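# Sort greasy glass jars from the drying mat into the tray

## Task

The drying mat holds glass jars, and one or more of them are still greasy, though they look the same as the clean ones. Move every greasy jar into the tray and leave every clean jar on the mat. The tray must finish resting on the table rather than on the mat. No jar may be dropped and broken. Everything must stay where it is without the robot holding it, and at the end both grippers must release and pull away.

## Robot and tools

ROBOT. Two xArm6 arms, named left_arm and right_arm, each carrying a parallel two-finger gripper. The names are labels only and do not match the sides of any image. Bases in the scene frame: left_arm at (+0.036, +0.268, 0) m with quat_wxyz (+0.995, 0, 0, -0.097). right_arm at (+0.010, -0.304, 0) m with quat_wxyz (+0.999, 0, 0, -0.047).

SCENE FRAME. The origin sits on the tabletop midway between the arms. +x points out across the table, +z points up, and left_arm is on the +y side. All reported gripper poses and all camera calibrations use this frame.

execute_actions. The argument is actions, a list holding one item or nothing.
- Empty list: sends no command and just reports the current state.
- Motion: {"rows": [...], "steps": n} with n from 1 to 15 (default 15). Each control step lasts 1/30 s. Each row is used for one step, and if there are fewer rows than steps the last row repeats.
- Wait: {"steps": n} with no rows, n up to 300. It returns once that many steps have passed since the previous result, and thinking time counts toward them.
- pictures (true/false) says whether camera images come back. By default they do.
Each row is a single flat list of 14 numbers covering both arms, even if only one arm moves: left_arm waist, shoulder, elbow, forearm roll, wrist pitch, wrist roll, opening, then the same seven for right_arm. The six joint numbers are absolute target angles in radians, on the same scale as the Joint positions lines. They are not offsets. Stated ranges per arm: waist -6.283 to 6.283, shoulder -2.059 to 2.094, elbow -3.927 to 0.192, forearm roll -6.283 to 6.283, wrist pitch -1.693 to 3.142, wrist roll -6.283 to 6.283. The real end stops can differ from these by up to 0.010 rad. A call is refused and nothing is sent if a target goes over 0.010 rad past a stated end and lies further out than the joint's last reported angle. Targets beyond a real end stop are cut off there, and the result reports "joint sent to its limit". That message may refer to an earlier action that is still running. If the message is missing, the joint is not guaranteed to have more room.
Opening is an absolute command from -1 (closed) to +1 (fully open).

MOTION LIMITS. Joint targets move at up to 3.14 rad/s and need 0.16 s to reach that speed. All joints of one arm are timed to arrive together. On each step a target is kept within 0.623 rad of the measured angle. If the targets would put the gripper more than 70 mm from where it is now, they are scaled back. Large moves therefore take several calls. Between calls the arms keep moving toward the last row sent. They stop once motion has nearly ceased or a step is HELD, and only a new action pushes them further.

RESULT LINES.
- State line "left_arm: … | right_arm: …": end_effector_position in metres, end_effector_quat_wxyz, and linear and angular velocities (m/s, rad/s), all in the scene frame. The printed position can drift from the true one, more so at long reach.
- Joint positions and Joint velocities: one block per arm, with the six joints in row order, then the finger-pad gap in m (0.084 m = fully open).
- grip_measured: the measured opening, on the same -1..1 scale as the command.
- "joint command not followed": a clearance check changed or blocked joint targets on some steps. The rest of the row still ran.
- HELD: marks steps on which your row, or part of it, was not sent.
- TORQUE FAULT: a joint reached its load limit (waist 44, shoulder 44, elbow 26.4, forearm roll 26.4, wrist pitch 17.6, wrist roll 17.6 N m, counting held weight). That arm backs off a little, holds for 10 s and drops the rest of the call.
- MOTOR HOT appears from 65 °C. OVER-TEMPERATURE FAULT means the arm has been braked at 80 °C until it cools. Holding loads, even while idle, heats the motors.

GRIPPER. The fingers point along the gripper's +z axis and close along its y axis. end_effector_position (link pinch) is the midpoint between closed pads, about 2 cm short of the fingertips. Closing pushes the tips roughly 10 mm further along +z. To keep hold of an object, command an opening well below grip_measured. A lower command squeezes harder, up to about 24 N per pad for objects up to about 6 cm wide. A sudden close can press harder. Sending back the grip_measured value you read keeps only a light squeeze, and wide objects may slip.

CAMERAS. cam_high, cam_low, cam_left_wrist and cam_right_wrist are each 896x504 and arrive in that order. The prompt gives each one's intrinsics K, distortion D and T_world_to_cam, which maps scene-frame points into the camera frame. Wrist camera poses follow their arm's joint readings. The fixed cameras can be a couple of degrees and several millimetres off. A result lists any camera whose numbers have changed.
zoom_image: camera (one of the four names) and region [x0, y0, x1, y1] in pixels of that camera's latest full image, measured from the top-left corner, at most 504x504. It returns a sharper close-up.

read_manual: optional section "licences". It returns licence text only and does not move anything.

finished_scene: pass scene, the number of the current scene. Replying without any tool call also ends things.

CAUTIONS. Greasy and clean jars look the same, so another cue is needed to tell them apart. Carry jars gently and never release them above a hard surface from height, since glass can break. Keep the arms from colliding or pressing on each other, and don't push hard against the table or objects. Nothing may leave the table. Loose objects may get an occasional small push from outside. Before finishing, open both grippers and move the arms away so that nothing depends on the robot.

Each tool is called after "Emit:" as name(argument=value, ...), one argument or row to a line, values as JSON.

## Session

Emit:
execute_actions(
  actions=[],
)

Scene clock: 0.00 s of 7100.00 s.
left_arm: end_effector_position=(+0.2266, -0.0115, +0.1734) grip_measured=+1.00 end_effector_quat_wxyz=(-0.290, +0.529, +0.731, -0.319) end_effector_velocity=(-0.000, -0.000, +0.000) end_effector_angular_velocity=(-0.001, -0.001, -0.001) | right_arm: end_effector_position=(+0.4531, -0.3280, +0.1828) grip_measured=+1.00 end_effector_quat_wxyz=(-0.065, -0.065, +0.919, -0.382) end_effector_velocity=(+0.000, +0.000, +0.000) end_effector_angular_velocity=(-0.001, -0.001, +0.001)
Joint positions: left_arm=[-0.363  0.105 -0.972 -0.568  1.593 -2.239  0.084] | right_arm=[ 0.399  0.166 -1.092 -0.735  1.373 -2.657  0.084]
Joint velocities: left_arm=[-0.    -0.001  0.     0.     0.     0.001  0.   ] | right_arm=[ 0.001 -0.     0.    -0.001 -0.     0.     0.   ]
Motor temperatures (°C, as the motors report them): left_arm=[32 29 37 34 32 33] | right_arm=[32 29 33 35 42 35]

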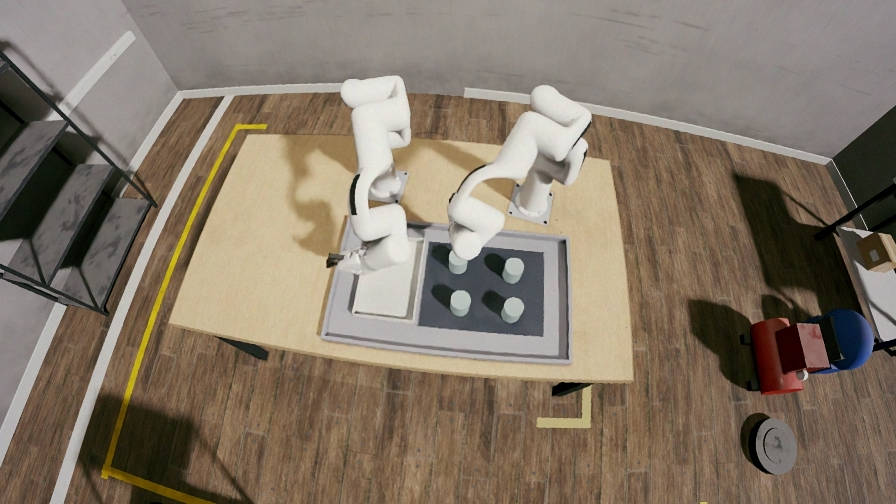

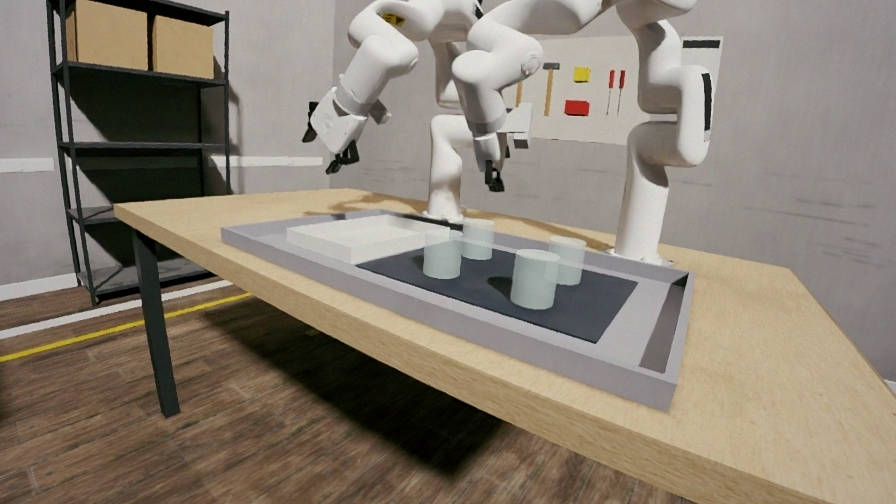

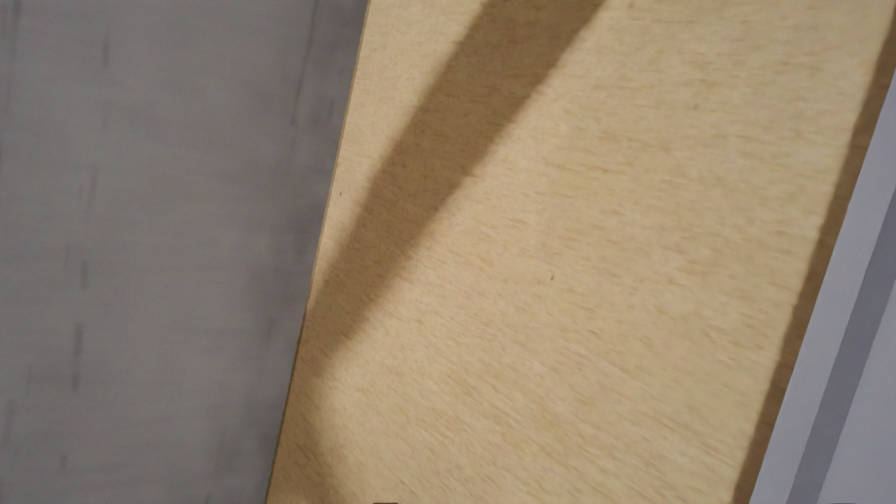

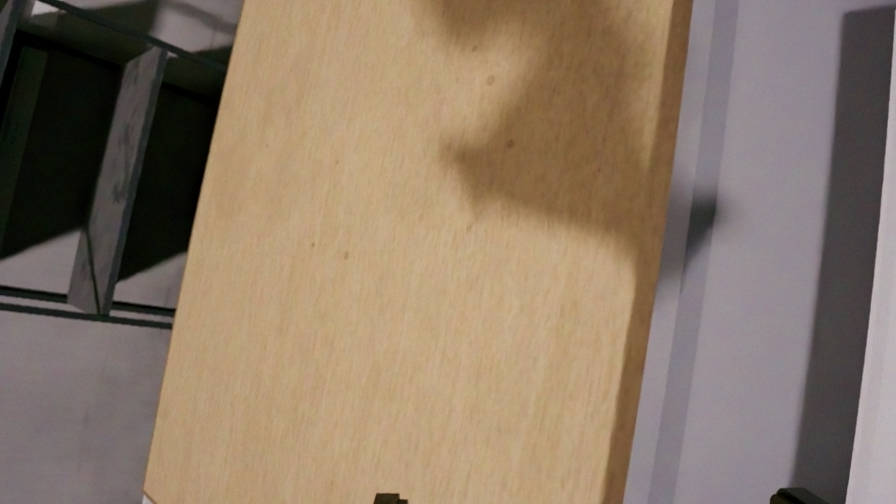

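Emit:
zoom_image(
  camera="cam_high",
  region=[300, 200, 600, 380],
)

Emit:
zoom_image(
  camera="cam_low",
  region=[200, 180, 700, 420],
)

Region (300, 200, 600, 380) of cam_high's 896x504 image, scaled by 1.680, with more detail than that image has; it fills the top 302 rows of this view, and the rest is white.

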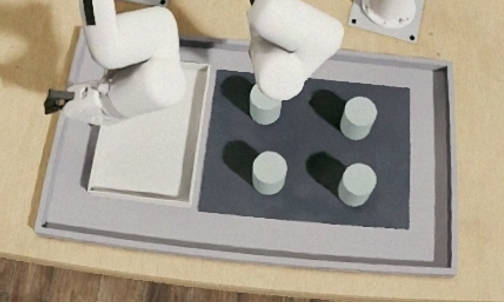

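Region (200, 180, 700, 420) of cam_low's 896x504 image, scaled by 1.008, with more detail than that image has; it fills the top 242 rows of this view, and the rest is white.

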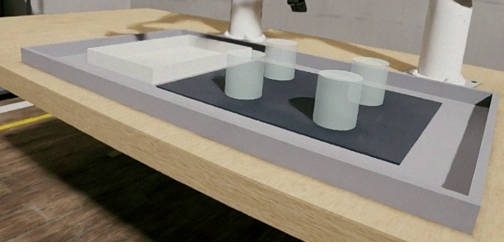

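Emit:
execute_actions(
  actions=[
    {"rows": [[0.0334,-0.5659,-0.6844,0,1.2503,0,1, 0.399,0.166,-1.092,-0.735,1.373,-2.657,1]], "steps": 15},
  ],
  pictures=false,
)

Emit:
execute_actions(
  actions=[
    {"rows": [[0.0334,-0.5659,-0.6844,0,1.2503,0,1, 0.9003,-0.0110,-1.1929,0,1.2039,0,1]], "steps": 15},
  ],
  pictures=false,
)

Emit:
execute_actions(
  actions=[
    {"steps": 45},
  ],
)

Scene clock: 60.67 s of 7100.00 s.
left_arm: end_effector_position=(+0.3166, +0.1241, +0.2106) grip_measured=+1.00 end_effector_quat_wxyz=(-0.065, +0.725, +0.666, -0.161) end_effector_velocity=(+0.149, +0.311, +0.113) end_effector_angular_velocity=(-0.152, -1.317, -1.297) | right_arm: end_effector_position=(+0.4533, -0.3280, +0.1830) grip_measured=+1.00 end_effector_quat_wxyz=(-0.065, -0.064, +0.920, -0.382) end_effector_velocity=(-0.000, +0.001, -0.000) end_effector_angular_velocity=(-0.000, +0.001, +0.002)
Joint positions: left_arm=[-0.118 -0.305 -0.795 -0.218  1.382 -1.728  0.084] | right_arm=[ 0.399  0.166 -1.092 -0.735  1.373 -2.657  0.084]
Joint velocities: left_arm=[ 0.517 -0.889  0.377  0.741 -0.445  1.664  0.   ] | right_arm=[ 0.002  0.    -0.     0.     0.001 -0.001 -0.   ]
Motor temperatures (°C, as the motors report them): left_arm=[32 30 38 34 32 33] | right_arm=[32 30 35 35 42 35]
Steps of this call (steps 1 to 90: nothing new was sent; then 57.17 s passed at rest; steps 91 to 105: all 15 steps of this action). Readings (joint positions):
91: left_arm=[-0.363 0.105 -0.972 -0.568 1.592 -2.239] | right_arm=[0.399 0.166 -1.092 -0.735 1.373 -2.657]
92: left_arm=[-0.360 0.101 -0.969 -0.563 1.589 -2.233] | right_arm=[0.399 0.166 -1.092 -0.735 1.373 -2.657]
94: left_arm=[-0.330 0.055 -0.943 -0.517 1.562 -2.182] | right_arm=[0.399 0.166 -1.092 -0.735 1.373 -2.657]
98: left_arm=[-0.245 -0.088 -0.888 -0.399 1.491 -2.042] | right_arm=[0.399 0.166 -1.092 -0.735 1.373 -2.657]
105: the state above

Scene clock: 61.17 s of 7100.00 s.
left_arm: end_effector_position=(+0.3490, +0.2153, +0.2489) grip_measured=+1.00 end_effector_quat_wxyz=(+0.001, +0.988, +0.155, -0.003) end_effector_velocity=(+0.003, +0.017, +0.006) end_effector_angular_velocity=(+0.015, -0.058, -2.709) | right_arm: end_effector_position=(+0.4278, -0.1489, +0.1991) grip_measured=+1.00 end_effector_quat_wxyz=(+0.030, +0.077, +0.974, -0.210) end_effector_velocity=(-0.114, +0.382, +0.058) end_effector_angular_velocity=(+0.847, -0.445, -0.774)
Joint positions: left_arm=[ 0.031 -0.561 -0.686 -0.004  1.253 -0.474  0.084] | right_arm=[ 0.642  0.08  -1.141 -0.392  1.291 -2.284  0.084]
Joint velocities: left_arm=[ 0.027 -0.042  0.023  0.041 -0.025  2.723 -0.   ] | right_arm=[ 0.504 -0.176 -0.099  0.762 -0.169  1.058  0.   ]
Motor temperatures (°C, as the motors report them): left_arm=[32 30 38 34 32 33] | right_arm=[32 30 35 35 42 35]
Steps of this call (steps 1 to 15: all 15 steps of this action). Readings (joint positions):
1: left_arm=[-0.101 -0.335 -0.783 -0.194 1.367 -1.670] | right_arm=[0.399 0.166 -1.092 -0.735 1.373 -2.657]
2: left_arm=[-0.084 -0.364 -0.771 -0.169 1.352 -1.607] | right_arm=[0.402 0.165 -1.092 -0.730 1.372 -2.651]
4: left_arm=[-0.052 -0.419 -0.747 -0.123 1.324 -1.464] | right_arm=[0.435 0.154 -1.098 -0.685 1.360 -2.606]
8: left_arm=[0.002 -0.512 -0.708 -0.046 1.278 -1.115] | right_arm=[0.519 0.123 -1.117 -0.578 1.332 -2.500]
15: the state above

Scene clock: 62.67 s of 7100.00 s.
left_arm: end_effector_position=(+0.3495, +0.2169, +0.2500) grip_measured=+1.00 end_effector_quat_wxyz=(+0.000, +0.997, -0.081, -0.000) end_effector_velocity=(+0.000, +0.000, -0.000) end_effector_angular_velocity=(+0.000, +0.000, +0.001) | right_arm: end_effector_position=(+0.3384, +0.0374, +0.2501) grip_measured=+1.00 end_effector_quat_wxyz=(+0.000, +0.920, +0.392, -0.000) end_effector_velocity=(-0.000, +0.000, +0.000) end_effector_angular_velocity=(+0.001, +0.000, -0.002)
Joint positions: left_arm=[ 0.033 -0.566 -0.684  0.     1.25  -0.     0.084] | right_arm=[ 0.9   -0.011 -1.193 -0.     1.204 -0.     0.084]
Joint velocities: left_arm=[ 0.001  0.     0.     0.    -0.     0.     0.   ] | right_arm=[ 0.    -0.001  0.001  0.001 -0.     0.002 -0.   ]
Motor temperatures (°C, as the motors report them): left_arm=[32 30 38 34 32 33] | right_arm=[32 30 36 35 42 35]
Steps of this call (steps 1 to 45: the robot went on to your last target). Readings (joint positions):
1: left_arm=[0.031 -0.562 -0.685 -0.003 1.252 -0.384] | right_arm=[0.658 0.074 -1.144 -0.367 1.286 -2.248]
2: left_arm=[0.032 -0.563 -0.685 -0.002 1.251 -0.298] | right_arm=[0.675 0.069 -1.148 -0.342 1.280 -2.210]
4: left_arm=[0.033 -0.564 -0.684 -0.001 1.251 -0.152] | right_arm=[0.707 0.057 -1.154 -0.293 1.269 -2.128]
8: left_arm=[0.033 -0.565 -0.684 -0.000 1.250 -0.021] | right_arm=[0.769 0.035 -1.166 -0.200 1.248 -1.932]
45: the state above
camera_calibration (this result's frames):
cam_left_wrist: T_world_to_cam=[[-0.182959, -0.982993, -0.0158602, 0.31574], [-0.98303, 0.182699, 0.0165551, 0.365092], [-0.0133759, 0.0186199, -0.999737, 0.386366], [0, 0, 0, 1]] pos_world=[0.421832, 0.236474, 0.385228]
cam_right_wrist: T_world_to_cam=[[0.727424, -0.685943, 0.0183483, -0.197616], [-0.68581, -0.727651, -0.0137634, 0.333537], [0.022792, -0.00257163, -0.999737, 0.370091], [0, 0, 0, 1]] pos_world=[0.364059, 0.108097, 0.378211]

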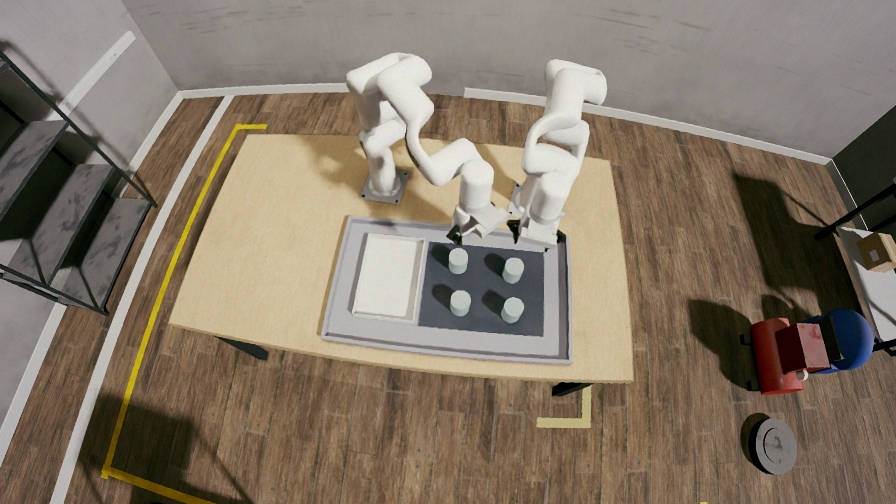

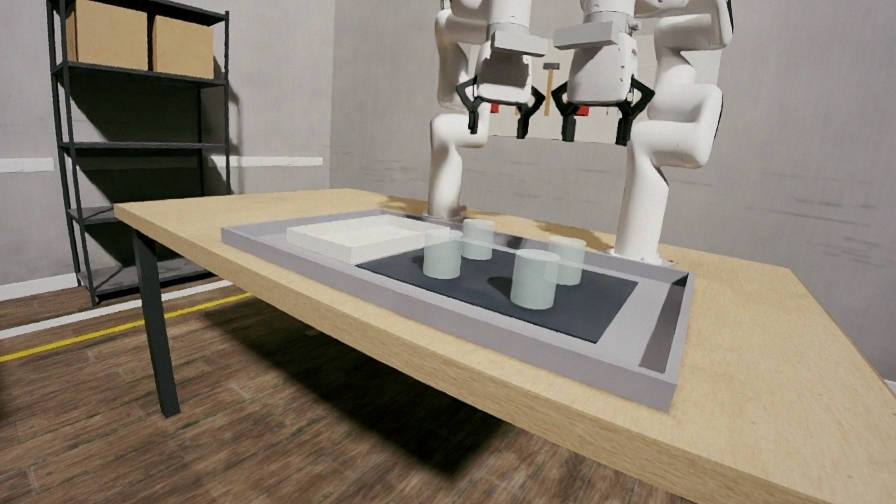

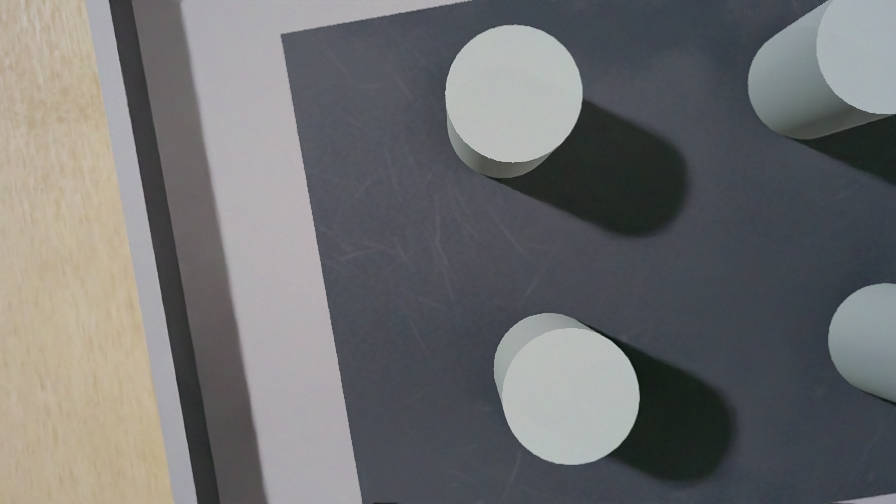

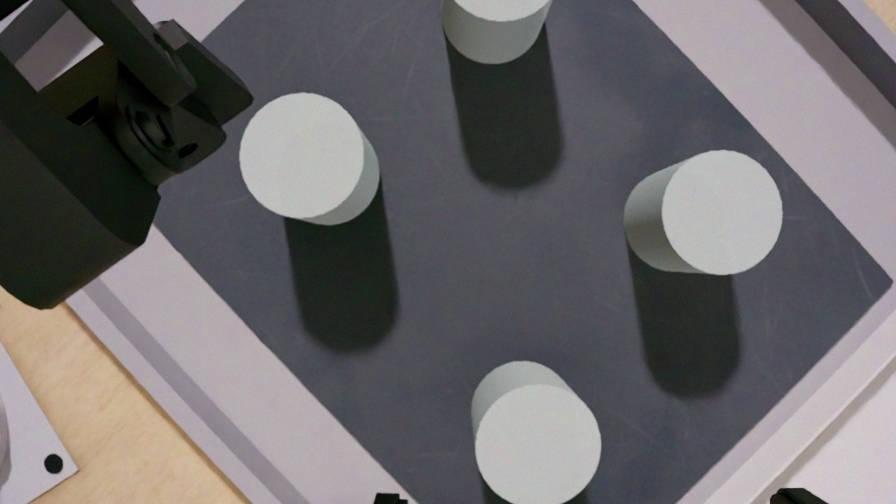

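Emit:
execute_actions(
  actions=[
    {"rows": [[-0.0298,-0.5058,-0.4928,0,0.9986,0,1, 0.8562,0.0017,-0.9710,0,0.9693,0,1]], "steps": 15},
  ],
  pictures=false,
)

Emit:
execute_actions(
  actions=[
    {"steps": 10},
  ],
)

Scene clock: 103.33 s of 7100.00 s.
left_arm: end_effector_position=(+0.3433, +0.1979, +0.1715) grip_measured=+1.00 end_effector_quat_wxyz=(+0.000, +0.994, -0.112, +0.001) end_effector_velocity=(+0.000, -0.001, -0.004) end_effector_angular_velocity=(-0.002, -0.009, -0.004) | right_arm: end_effector_position=(+0.3410, +0.0114, +0.1718) grip_measured=+1.00 end_effector_quat_wxyz=(-0.001, +0.928, +0.372, +0.001) end_effector_velocity=(+0.000, -0.001, -0.004) end_effector_angular_velocity=(+0.007, -0.006, -0.003)
Joint positions: left_arm=[-0.029 -0.507 -0.496 -0.     1.    -0.     0.084] | right_arm=[ 0.857  0.001 -0.975 -0.     0.971 -0.     0.084]
Joint velocities: left_arm=[-0.004  0.     0.014  0.    -0.024  0.     0.   ] | right_arm=[-0.002 -0.003  0.017  0.001 -0.023  0.001 -0.   ]
Motor temperatures (°C, as the motors report them): left_arm=[32 29 39 34 32 33] | right_arm=[32 30 36 35 42 35]
Steps of this call (steps 1 to 15: the robot went on to your last target; steps 16 to 90: nothing new was sent; then 37.17 s passed at rest; steps 91 to 105: all 15 steps of this action). Readings (joint positions):
91: left_arm=[0.033 -0.566 -0.684 0.000 1.250 -0.000] | right_arm=[0.900 -0.011 -1.193 0.000 1.204 -0.000]
92: left_arm=[0.032 -0.565 -0.681 0.000 1.244 -0.000] | right_arm=[0.900 -0.011 -1.189 0.000 1.197 -0.000]
94: left_arm=[0.019 -0.555 -0.646 0.000 1.188 -0.000] | right_arm=[0.890 -0.012 -1.145 0.000 1.143 -0.000]
98: left_arm=[-0.019 -0.514 -0.522 -0.000 1.048 0.000] | right_arm=[0.864 0.003 -1.006 -0.000 1.015 0.000]
105: the state above

Scene clock: 103.67 s of 7100.00 s.
left_arm: end_effector_position=(+0.3426, +0.1979, +0.1702) grip_measured=+1.00 end_effector_quat_wxyz=(+0.000, +0.994, -0.112, +0.000) end_effector_velocity=(-0.001, +0.000, -0.001) end_effector_angular_velocity=(+0.000, +0.002, +0.001) | right_arm: end_effector_position=(+0.3404, +0.0106, +0.1702) grip_measured=+1.00 end_effector_quat_wxyz=(-0.000, +0.928, +0.372, +0.000) end_effector_velocity=(-0.000, -0.000, -0.000) end_effector_angular_velocity=(-0.000, +0.001, -0.001)
Joint positions: left_arm=[-0.03  -0.506 -0.493  0.     0.999 -0.     0.084] | right_arm=[ 0.856  0.002 -0.971  0.     0.969 -0.     0.084]
Joint velocities: left_arm=[-0.     0.001  0.002 -0.    -0.    -0.001 -0.   ] | right_arm=[-0.     0.     0.001  0.001 -0.001  0.001  0.   ]
Motor temperatures (°C, as the motors report them): left_arm=[32 29 39 34 32 33] | right_arm=[32 30 36 35 42 35]
Steps of this call (steps 1 to 10: the robot went on to your last target). Readings (joint positions):
1: left_arm=[-0.029 -0.507 -0.495 -0.000 1.000 -0.000] | right_arm=[0.857 0.001 -0.974 -0.000 0.970 -0.000]
2: left_arm=[-0.029 -0.507 -0.495 -0.000 0.999 -0.000] | right_arm=[0.857 0.001 -0.973 -0.000 0.970 -0.000]
4: left_arm=[-0.030 -0.506 -0.494 0.000 0.999 -0.000] | right_arm=[0.856 0.001 -0.972 0.000 0.970 -0.000]
8: left_arm=[-0.030 -0.506 -0.493 0.000 0.999 -0.000] | right_arm=[0.856 0.001 -0.971 0.000 0.969 -0.000]
10: the state above
camera_calibration (this result's frames):
cam_left_wrist: T_world_to_cam=[[-0.244591, -0.969496, -0.0158699, 0.312975], [-0.969555, 0.244342, 0.016142, 0.346371], [-0.011772, 0.0193349, -0.999744, 0.306134], [0, 0, 0, 1]] pos_world=[0.41598, 0.212876, 0.305431]
cam_right_wrist: T_world_to_cam=[[0.696349, -0.717469, 0.0183467, -0.205139], [-0.717336, -0.696583, -0.0142156, 0.324764], [0.0229793, -0.00326173, -0.999731, 0.290079], [0, 0, 0, 1]] pos_world=[0.369147, 0.0799897, 0.298382]

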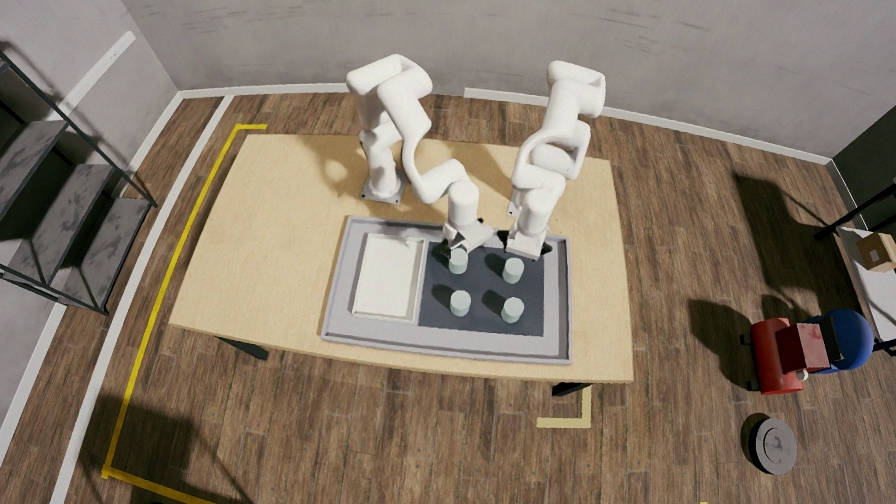

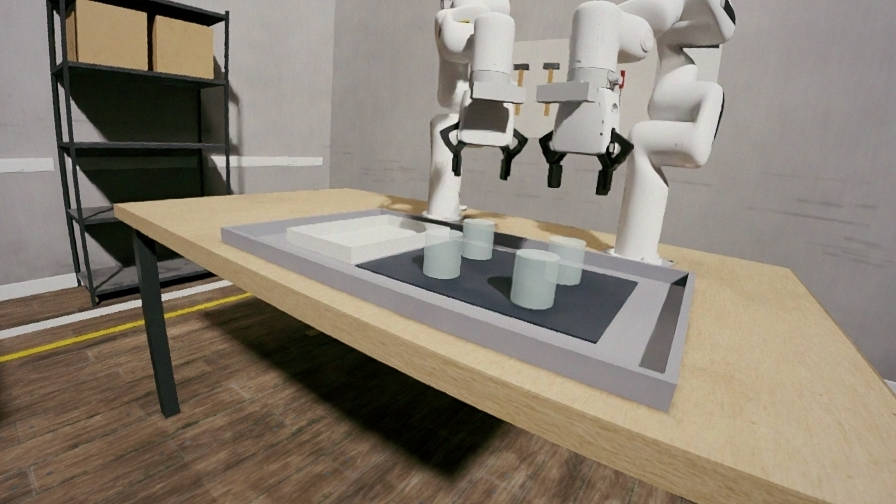

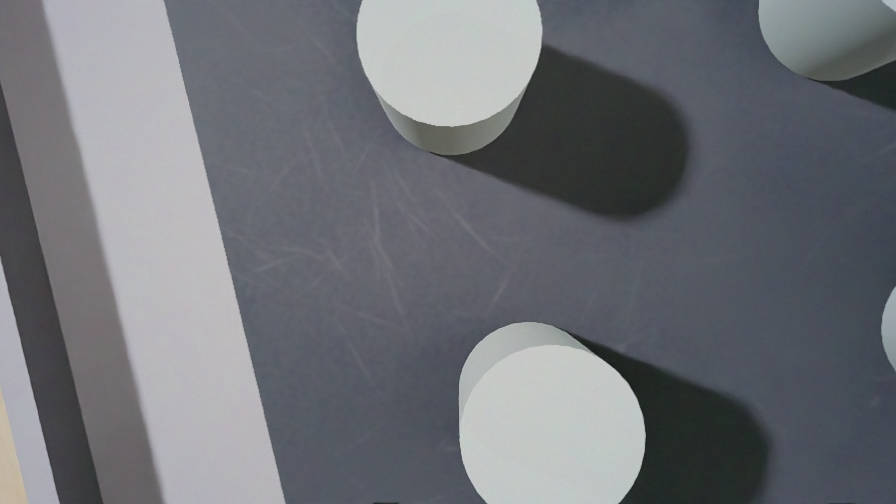

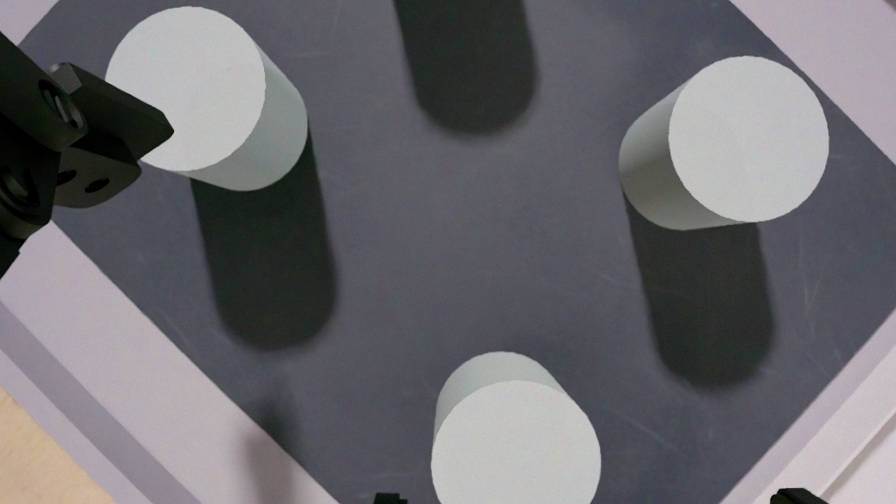

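Emit:
execute_actions(
  actions=[
    {"rows": [[-0.0336,-0.3866,-0.3928,0,0.7794,0,1, 0.8559,0.0840,-0.8791,0,0.7951,0,1]], "steps": 12},
  ],
  pictures=false,
)

Emit:
execute_actions(
  actions=[
    {"rows": [[-0.0336,-0.1974,-0.3383,0,0.5357,0,1, 0.8559,0.2134,-0.8392,0,0.6258,0,1]], "steps": 15},
  ],
  pictures=false,
)

Emit:
execute_actions(
  actions=[
    {"steps": 10},
  ],
)

Scene clock: 125.00 s of 7100.00 s.
left_arm: end_effector_position=(+0.3414, +0.1969, +0.1107) grip_measured=+1.00 end_effector_quat_wxyz=(-0.000, +0.993, -0.114, -0.001) end_effector_velocity=(+0.026, -0.006, +0.014) end_effector_angular_velocity=(-0.021, -0.089, +0.000) | right_arm: end_effector_position=(+0.3375, +0.0076, +0.1110) grip_measured=+1.00 end_effector_quat_wxyz=(+0.000, +0.928, +0.371, -0.000) end_effector_velocity=(+0.019, +0.019, +0.021) end_effector_angular_velocity=(+0.064, -0.069, +0.001)
Joint positions: left_arm=[-0.034 -0.388 -0.394  0.     0.784  0.     0.084] | right_arm=[ 0.856  0.083 -0.881 -0.     0.798  0.     0.084]
Joint velocities: left_arm=[-0.001 -0.002 -0.021 -0.    -0.068 -0.001  0.   ] | right_arm=[ 0.    -0.016 -0.025 -0.002 -0.053  0.001  0.   ]
Motor temperatures (°C, as the motors report them): left_arm=[32 29 39 34 32 33] | right_arm=[32 30 36 35 42 35]
Steps of this call (steps 1 to 15: the robot went on to your last target; steps 16 to 90: nothing new was sent; then 17.93 s passed at rest; steps 91 to 102: all 12 steps of this action). Readings (joint positions):
91: left_arm=[-0.030 -0.506 -0.493 -0.000 0.998 -0.000] | right_arm=[0.856 0.002 -0.971 -0.000 0.969 -0.000]
92: left_arm=[-0.030 -0.504 -0.491 -0.000 0.992 -0.000] | right_arm=[0.856 0.003 -0.969 -0.000 0.963 -0.000]
94: left_arm=[-0.031 -0.477 -0.471 -0.000 0.936 -0.000] | right_arm=[0.856 0.023 -0.948 -0.000 0.911 0.000]
98: left_arm=[-0.033 -0.398 -0.400 0.000 0.810 -0.000] | right_arm=[0.856 0.080 -0.882 0.000 0.817 -0.000]
102: the state above

Scene clock: 125.50 s of 7100.00 s.
left_arm: end_effector_position=(+0.3424, +0.1967, +0.0510) grip_measured=+1.00 end_effector_quat_wxyz=(+0.000, +0.993, -0.114, +0.001) end_effector_velocity=(-0.001, +0.001, -0.003) end_effector_angular_velocity=(-0.000, -0.001, +0.000) | right_arm: end_effector_position=(+0.3381, +0.0082, +0.0513) grip_measured=+1.00 end_effector_quat_wxyz=(-0.001, +0.928, +0.371, +0.001) end_effector_velocity=(-0.004, -0.004, -0.008) end_effector_angular_velocity=(-0.009, +0.010, -0.000)
Joint positions: left_arm=[-0.034 -0.199 -0.34  -0.     0.537  0.     0.084] | right_arm=[ 0.856  0.212 -0.841 -0.     0.626  0.     0.084]
Joint velocities: left_arm=[ 0.001  0.007  0.007 -0.    -0.014  0.001 -0.   ] | right_arm=[ 0.     0.009  0.012  0.001 -0.007 -0.    -0.   ]
Motor temperatures (°C, as the motors report them): left_arm=[32 29 39 34 32 33] | right_arm=[32 30 36 35 42 35]
Steps of this call (steps 1 to 15: all 15 steps of this action). Readings (joint positions):
1: left_arm=[-0.034 -0.388 -0.395 -0.000 0.782 0.000] | right_arm=[0.856 0.083 -0.881 -0.000 0.796 0.000]
2: left_arm=[-0.034 -0.385 -0.394 -0.000 0.774 -0.000] | right_arm=[0.856 0.086 -0.881 -0.000 0.790 -0.000]
4: left_arm=[-0.033 -0.345 -0.385 -0.000 0.716 0.000] | right_arm=[0.856 0.120 -0.873 -0.000 0.737 0.000]
8: left_arm=[-0.034 -0.220 -0.342 0.000 0.572 -0.000] | right_arm=[0.856 0.204 -0.837 0.000 0.647 -0.000]
15: the state above

Scene clock: 125.83 s of 7100.00 s.
left_arm: end_effector_position=(+0.3416, +0.1969, +0.0501) grip_measured=+1.00 end_effector_quat_wxyz=(+0.000, +0.993, -0.114, +0.000) end_effector_velocity=(-0.001, +0.000, -0.001) end_effector_angular_velocity=(+0.001, +0.003, +0.002) | right_arm: end_effector_position=(+0.3374, +0.0075, +0.0502) grip_measured=+1.00 end_effector_quat_wxyz=(-0.000, +0.928, +0.371, +0.000) end_effector_velocity=(+0.000, -0.001, -0.001) end_effector_angular_velocity=(-0.001, +0.001, -0.001)
Joint positions: left_arm=[-0.034 -0.198 -0.338 -0.     0.536  0.     0.084] | right_arm=[ 0.856  0.213 -0.839 -0.     0.626 -0.     0.084]
Joint velocities: left_arm=[ 0.     0.002  0.001 -0.    -0.    -0.001  0.   ] | right_arm=[-0.001  0.003 -0.    -0.    -0.001  0.     0.   ]
Motor temperatures (°C, as the motors report them): left_arm=[32 29 39 34 32 33] | right_arm=[32 30 36 35 42 35]
Steps of this call (steps 1 to 10: the robot went on to your last target). Readings (joint positions):
1: left_arm=[-0.034 -0.199 -0.340 -0.000 0.536 0.000] | right_arm=[0.856 0.212 -0.840 -0.000 0.626 0.000]
2: left_arm=[-0.034 -0.199 -0.339 -0.000 0.536 0.000] | right_arm=[0.856 0.212 -0.840 -0.000 0.626 0.000]
4: left_arm=[-0.034 -0.198 -0.339 -0.000 0.536 -0.000] | right_arm=[0.856 0.213 -0.840 -0.000 0.626 -0.000]
8: left_arm=[-0.034 -0.198 -0.338 -0.000 0.536 -0.000] | right_arm=[0.856 0.213 -0.839 -0.000 0.626 0.000]
10: the state above
camera_calibration (this result's frames):
cam_left_wrist: T_world_to_cam=[[-0.24835, -0.96854, -0.0158683, 0.31093], [-0.968599, 0.2481, 0.0161801, 0.346535], [-0.0117342, 0.0193883, -0.999743, 0.186123], [0, 0, 0, 1]] pos_world=[0.415057, 0.211565, 0.185403]
cam_right_wrist: T_world_to_cam=[[0.69608, -0.71773, 0.0183462, -0.202976], [-0.717599, -0.696313, -0.0141097, 0.318856], [0.0229017, -0.00334375, -0.999732, 0.170172], [0, 0, 0, 1]] pos_world=[0.366201, 0.0769106, 0.17835]

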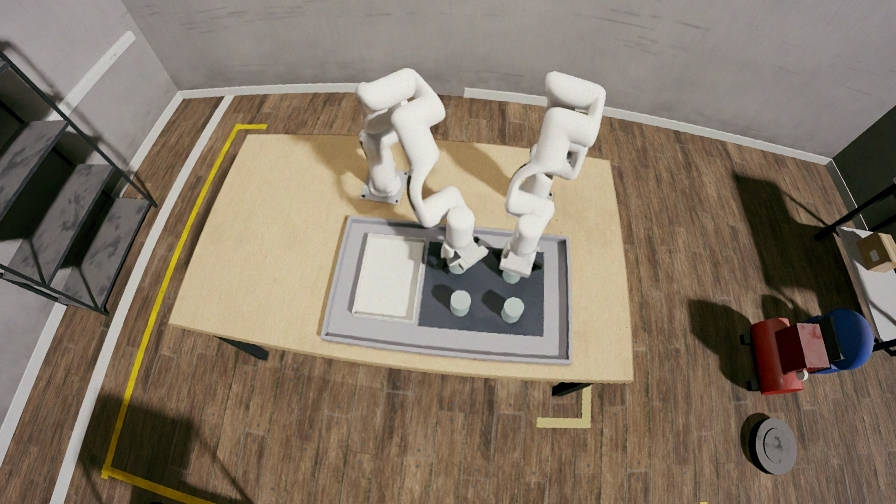

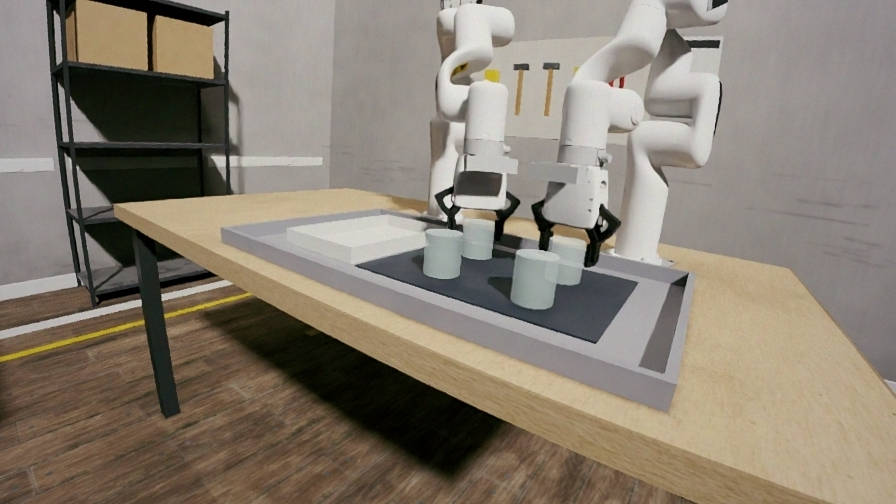

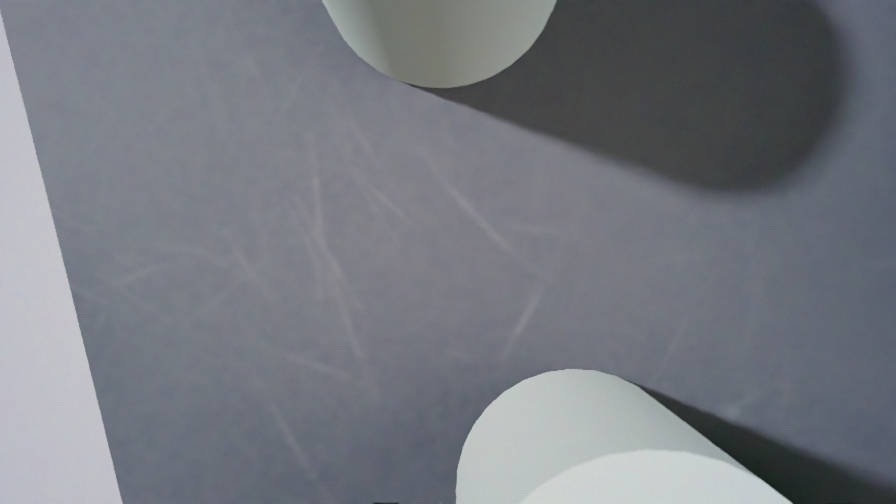

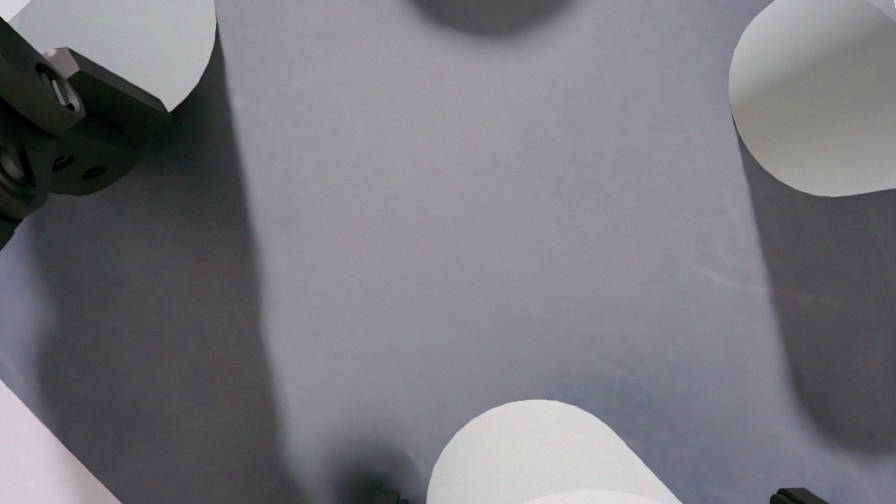

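Emit:
execute_actions(
  actions=[
    {"rows": [[-0.0336,-0.1974,-0.3383,0,0.5357,0,0.9, 0.8559,0.2134,-0.8392,0,0.6258,0,0.9],[-0.0336,-0.1974,-0.3383,0,0.5357,0,0.8, 0.8559,0.2134,-0.8392,0,0.6258,0,0.8],[-0.0336,-0.1974,-0.3383,0,0.5357,0,0.72, 0.8559,0.2134,-0.8392,0,0.6258,0,0.72],[-0.0336,-0.1974,-0.3383,0,0.5357,0,0.66, 0.8559,0.2134,-0.8392,0,0.6258,0,0.66],[-0.0336,-0.1974,-0.3383,0,0.5357,0,0.62, 0.8559,0.2134,-0.8392,0,0.6258,0,0.62],[-0.0336,-0.1974,-0.3383,0,0.5357,0,0.59, 0.8559,0.2134,-0.8392,0,0.6258,0,0.59],[-0.0336,-0.1974,-0.3383,0,0.5357,0,0.56, 0.8559,0.2134,-0.8392,0,0.6258,0,0.56],[-0.0336,-0.1974,-0.3383,0,0.5357,0,0.53, 0.8559,0.2134,-0.8392,0,0.6258,0,0.53],[-0.0336,-0.1974,-0.3383,0,0.5357,0,0.50, 0.8559,0.2134,-0.8392,0,0.6258,0,0.50],[-0.0336,-0.1974,-0.3383,0,0.5357,0,0.47, 0.8559,0.2134,-0.8392,0,0.6258,0,0.47],[-0.0336,-0.1974,-0.3383,0,0.5357,0,0.44, 0.8559,0.2134,-0.8392,0,0.6258,0,0.44],[-0.0336,-0.1974,-0.3383,0,0.5357,0,0.42, 0.8559,0.2134,-0.8392,0,0.6258,0,0.42],[-0.0336,-0.1974,-0.3383,0,0.5357,0,0.40, 0.8559,0.2134,-0.8392,0,0.6258,0,0.40]], "steps": 15},
  ],
  pictures=false,
)

Emit:
execute_actions(
  actions=[
    {"steps": 15},
  ],
  pictures=false,
)

Scene clock: 133.97 s of 7100.00 s.
left_arm: end_effector_position=(+0.3415, +0.1969, +0.0501) grip_measured=+0.43 end_effector_quat_wxyz=(+0.000, +0.993, -0.114, +0.000) end_effector_velocity=(+0.000, +0.000, +0.000) end_effector_angular_velocity=(-0.000, -0.000, +0.001) | right_arm: end_effector_position=(+0.3374, +0.0075, +0.0502) grip_measured=+0.43 end_effector_quat_wxyz=(-0.000, +0.928, +0.371, +0.000) end_effector_velocity=(-0.000, -0.001, -0.000) end_effector_angular_velocity=(-0.001, +0.001, +0.000)
Joint positions: left_arm=[-0.034 -0.197 -0.338 -0.     0.536  0.     0.062] | right_arm=[ 0.856  0.213 -0.839 -0.     0.626 -0.     0.062]
Joint velocities: left_arm=[ 0.001 -0.    -0.001 -0.     0.    -0.    -0.002] | right_arm=[-0.001  0.     0.001 -0.    -0.    -0.001 -0.003]
Motor temperatures (°C, as the motors report them): left_arm=[32 29 39 34 32 33] | right_arm=[32 30 36 35 42 35]
Steps of this call (steps 1 to 15: the robot went on to your last target; steps 16 to 90: nothing new was sent; then 4.63 s passed at rest; steps 91 to 105: all 15 steps of this action). Readings (joint positions):
91: left_arm=[-0.034 -0.197 -0.338 0.000 0.536 0.000] | right_arm=[0.856 0.213 -0.839 0.000 0.626 -0.000]
92: left_arm=[-0.034 -0.197 -0.338 0.000 0.536 0.000] | right_arm=[0.856 0.213 -0.839 0.000 0.626 0.000]
94: left_arm=[-0.034 -0.197 -0.338 0.000 0.536 0.000] | right_arm=[0.856 0.213 -0.839 0.000 0.626 0.000]
98: left_arm=[-0.034 -0.197 -0.338 -0.000 0.536 0.000] | right_arm=[0.856 0.213 -0.840 0.000 0.626 0.000]
105: the state above

Scene clock: 134.47 s of 7100.00 s.
left_arm: end_effector_position=(+0.3415, +0.1969, +0.0501) grip_measured=+0.43 end_effector_quat_wxyz=(+0.000, +0.993, -0.114, +0.000) end_effector_velocity=(-0.000, +0.000, -0.000) end_effector_angular_velocity=(+0.000, +0.001, +0.001) | right_arm: end_effector_position=(+0.3374, +0.0075, +0.0501) grip_measured=+0.43 end_effector_quat_wxyz=(-0.000, +0.928, +0.371, +0.000) end_effector_velocity=(-0.001, -0.000, -0.001) end_effector_angular_velocity=(-0.001, +0.001, -0.000)
Joint positions: left_arm=[-0.034 -0.197 -0.338 -0.     0.536  0.     0.062] | right_arm=[ 0.856  0.213 -0.839 -0.     0.626 -0.     0.062]
Joint velocities: left_arm=[ 0.     0.001 -0.     0.    -0.    -0.001  0.   ] | right_arm=[ 0.     0.001  0.001 -0.    -0.     0.001  0.   ]
Motor temperatures (°C, as the motors report them): left_arm=[32 29 39 34 32 33] | right_arm=[32 30 36 35 42 35]
Steps of this call (steps 1 to 15: the robot went on to your last target). Readings (joint positions):
1: left_arm=[-0.034 -0.197 -0.338 -0.000 0.536 0.000] | right_arm=[0.856 0.213 -0.839 -0.000 0.626 -0.000]
2: left_arm=[-0.034 -0.197 -0.338 -0.000 0.536 0.000] | right_arm=[0.856 0.213 -0.839 -0.000 0.626 -0.000]
4: left_arm=[-0.034 -0.197 -0.338 -0.000 0.536 0.000] | right_arm=[0.856 0.213 -0.839 -0.000 0.626 -0.000]
8: left_arm=[-0.034 -0.197 -0.338 -0.000 0.536 0.000] | right_arm=[0.856 0.213 -0.839 -0.000 0.626 -0.000]
15: the state above
All arms were judged still, so your last target was given up. Only a new action makes them travel on or press farther. Fingers that are still opening or closing keep moving.

Emit:
execute_actions(
  actions=[
    {"rows": [[-0.0336,-0.1974,-0.3383,0,0.5357,0,0.38, 0.8559,0.2134,-0.8392,0,0.6258,0,0.38],[-0.0336,-0.1974,-0.3383,0,0.5357,0,0.35, 0.8559,0.2134,-0.8392,0,0.6258,0,0.35],[-0.0336,-0.1974,-0.3383,0,0.5357,0,0.35, 0.8559,0.2134,-0.8392,0,0.6258,0,0.35],[-0.0336,-0.1974,-0.3383,0,0.5357,0,0.35, 0.8559,0.2134,-0.8392,0,0.6258,0,0.35],[-0.0336,-0.2027,-0.3392,0,0.5419,0,0.35, 0.8559,0.2099,-0.8399,0,0.6300,0,0.35],[-0.0336,-0.2081,-0.3401,0,0.5482,0,0.35, 0.8559,0.2064,-0.8405,0,0.6341,0,0.35],[-0.0336,-0.2134,-0.3410,0,0.5545,0,0.35, 0.8559,0.2028,-0.8412,0,0.6383,0,0.35],[-0.0336,-0.2188,-0.3419,0,0.5607,0,0.35, 0.8559,0.1993,-0.8418,0,0.6425,0,0.35],[-0.0336,-0.2241,-0.3428,0,0.5670,0,0.35, 0.8559,0.1958,-0.8425,0,0.6467,0,0.35],[-0.0336,-0.2295,-0.3437,0,0.5732,0,0.35, 0.8559,0.1923,-0.8431,0,0.6508,0,0.35],[-0.0336,-0.2348,-0.3447,0,0.5795,0,0.35, 0.8559,0.1887,-0.8438,0,0.6550,0,0.35],[-0.0336,-0.2402,-0.3456,0,0.5857,0,0.35, 0.8559,0.1852,-0.8444,0,0.6592,0,0.35],[-0.0336,-0.2455,-0.3465,0,0.5920,0,0.35, 0.8559,0.1817,-0.8451,0,0.6634,0,0.35],[-0.0336,-0.2509,-0.3474,0,0.5983,0,0.35, 0.8559,0.1782,-0.8457,0,0.6675,0,0.35]], "steps": 15},
  ],
  pictures=false,
)

Emit:
execute_actions(
  actions=[
    {"steps": 20},
  ],
)

Scene clock: 146.47 s of 7100.00 s.
left_arm: end_effector_position=(+0.3416, +0.1969, +0.0607) grip_measured=+0.43 end_effector_quat_wxyz=(-0.000, +0.993, -0.114, -0.000) end_effector_velocity=(+0.001, -0.000, +0.044) end_effector_angular_velocity=(-0.002, -0.007, +0.000) | right_arm: end_effector_position=(+0.3372, +0.0072, +0.0604) grip_measured=+0.43 end_effector_quat_wxyz=(+0.000, +0.929, +0.371, -0.000) end_effector_velocity=(+0.003, +0.004, +0.048) end_effector_angular_velocity=(+0.011, -0.012, +0.001)
Joint positions: left_arm=[-0.034 -0.236 -0.345  0.     0.58  -0.     0.062] | right_arm=[ 0.856  0.189 -0.843 -0.     0.656  0.     0.062]
Joint velocities: left_arm=[ 0.    -0.155 -0.027 -0.     0.176  0.     0.   ] | right_arm=[ 0.001 -0.106 -0.025 -0.     0.115 -0.     0.   ]
Motor temperatures (°C, as the motors report them): left_arm=[32 29 38 34 32 33] | right_arm=[32 30 35 35 42 35]
Steps of this call (steps 1 to 90: nothing new was sent; then 8.50 s passed at rest; steps 91 to 105: all 15 steps of this action). Readings (joint positions):
91: left_arm=[-0.034 -0.197 -0.338 -0.000 0.536 -0.000] | right_arm=[0.856 0.213 -0.839 0.000 0.626 -0.000]
92: left_arm=[-0.034 -0.197 -0.338 0.000 0.536 -0.000] | right_arm=[0.856 0.213 -0.839 0.000 0.626 -0.000]
94: left_arm=[-0.034 -0.197 -0.338 -0.000 0.536 -0.000] | right_arm=[0.856 0.213 -0.839 0.000 0.626 -0.000]
98: left_arm=[-0.034 -0.202 -0.338 0.000 0.543 -0.000] | right_arm=[0.856 0.211 -0.839 -0.000 0.630 0.000]
105: the state above

Scene clock: 147.13 s of 7100.00 s.
left_arm: end_effector_position=(+0.3415, +0.1969, +0.0650) grip_measured=+0.43 end_effector_quat_wxyz=(-0.000, +0.993, -0.114, -0.000) end_effector_velocity=(+0.000, +0.000, +0.000) end_effector_angular_velocity=(-0.000, -0.000, +0.000) | right_arm: end_effector_position=(+0.3373, +0.0074, +0.0650) grip_measured=+0.43 end_effector_quat_wxyz=(+0.000, +0.928, +0.371, -0.000) end_effector_velocity=(-0.000, +0.000, +0.000) end_effector_angular_velocity=(+0.001, -0.000, +0.001)
Joint positions: left_arm=[-0.034 -0.251 -0.347  0.     0.598  0.     0.062] | right_arm=[ 0.856  0.178 -0.846 -0.     0.667  0.     0.062]
Joint velocities: left_arm=[ 0.001 -0.    -0.    -0.     0.     0.001 -0.   ] | right_arm=[ 0.001  0.     0.     0.    -0.001 -0.     0.   ]
Motor temperatures (°C, as the motors report them): left_arm=[32 29 38 34 32 33] | right_arm=[32 30 35 35 42 35]
Steps of this call (steps 1 to 20: the robot went on to your last target). Readings (joint positions):
1: left_arm=[-0.034 -0.240 -0.346 0.000 0.586 -0.000] | right_arm=[0.856 0.185 -0.844 -0.000 0.659 0.000]
2: left_arm=[-0.034 -0.244 -0.346 0.000 0.590 -0.000] | right_arm=[0.856 0.183 -0.845 -0.000 0.662 0.000]
4: left_arm=[-0.034 -0.248 -0.347 0.000 0.595 -0.000] | right_arm=[0.856 0.180 -0.846 -0.000 0.665 0.000]
8: left_arm=[-0.034 -0.250 -0.347 0.000 0.598 -0.000] | right_arm=[0.856 0.179 -0.845 -0.000 0.667 0.000]
20: the state above
camera_calibration (this result's frames):
cam_left_wrist: T_world_to_cam=[[-0.248362, -0.968538, -0.0158587, 0.311165], [-0.968591, 0.248103, 0.0166243, 0.346134], [-0.0121667, 0.0194894, -0.999736, 0.201106], [0, 0, 0, 1]] pos_world=[0.41499, 0.211578, 0.200233]
cam_right_wrist: T_world_to_cam=[[0.696081, -0.717729, 0.0183422, -0.203249], [-0.717607, -0.696313, -0.0137094, 0.318917], [0.0226115, -0.00361961, -0.999738, 0.185076], [0, 0, 0, 1]] pos_world=[0.36615, 0.0768578, 0.193128]

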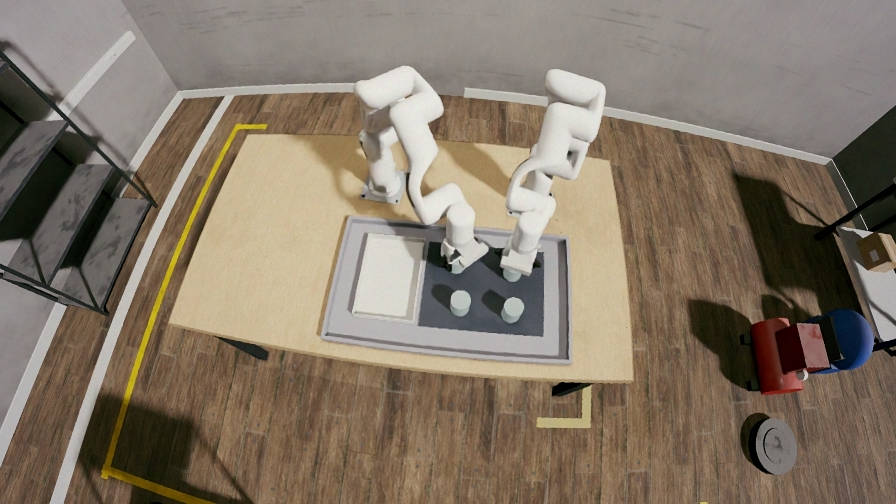

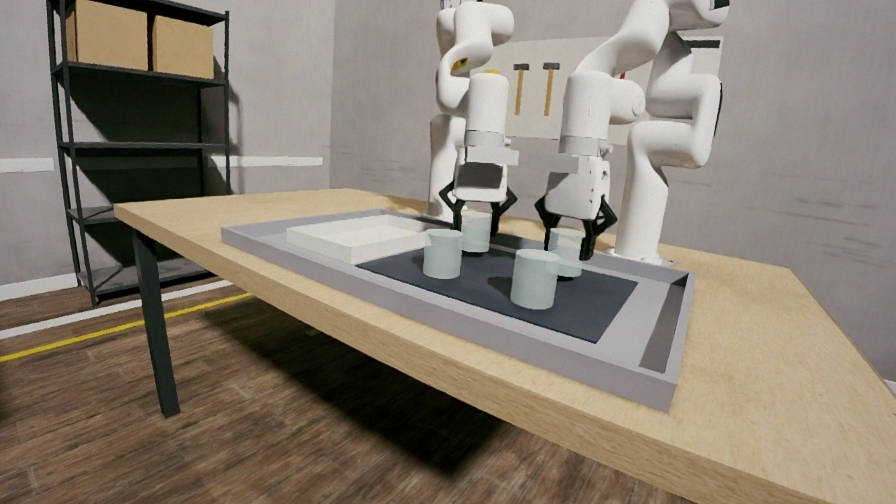

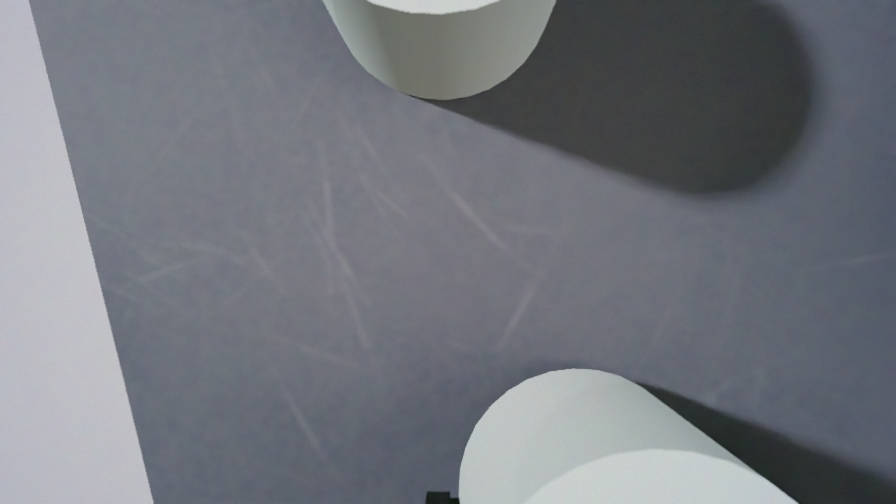

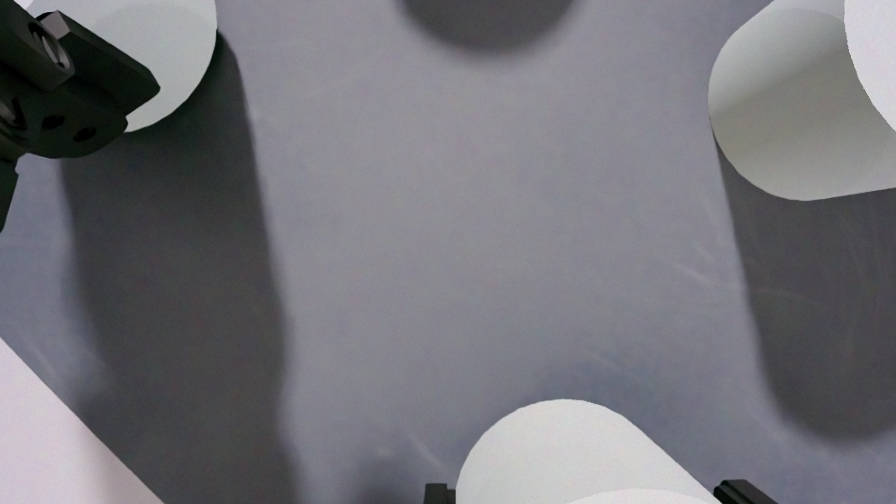

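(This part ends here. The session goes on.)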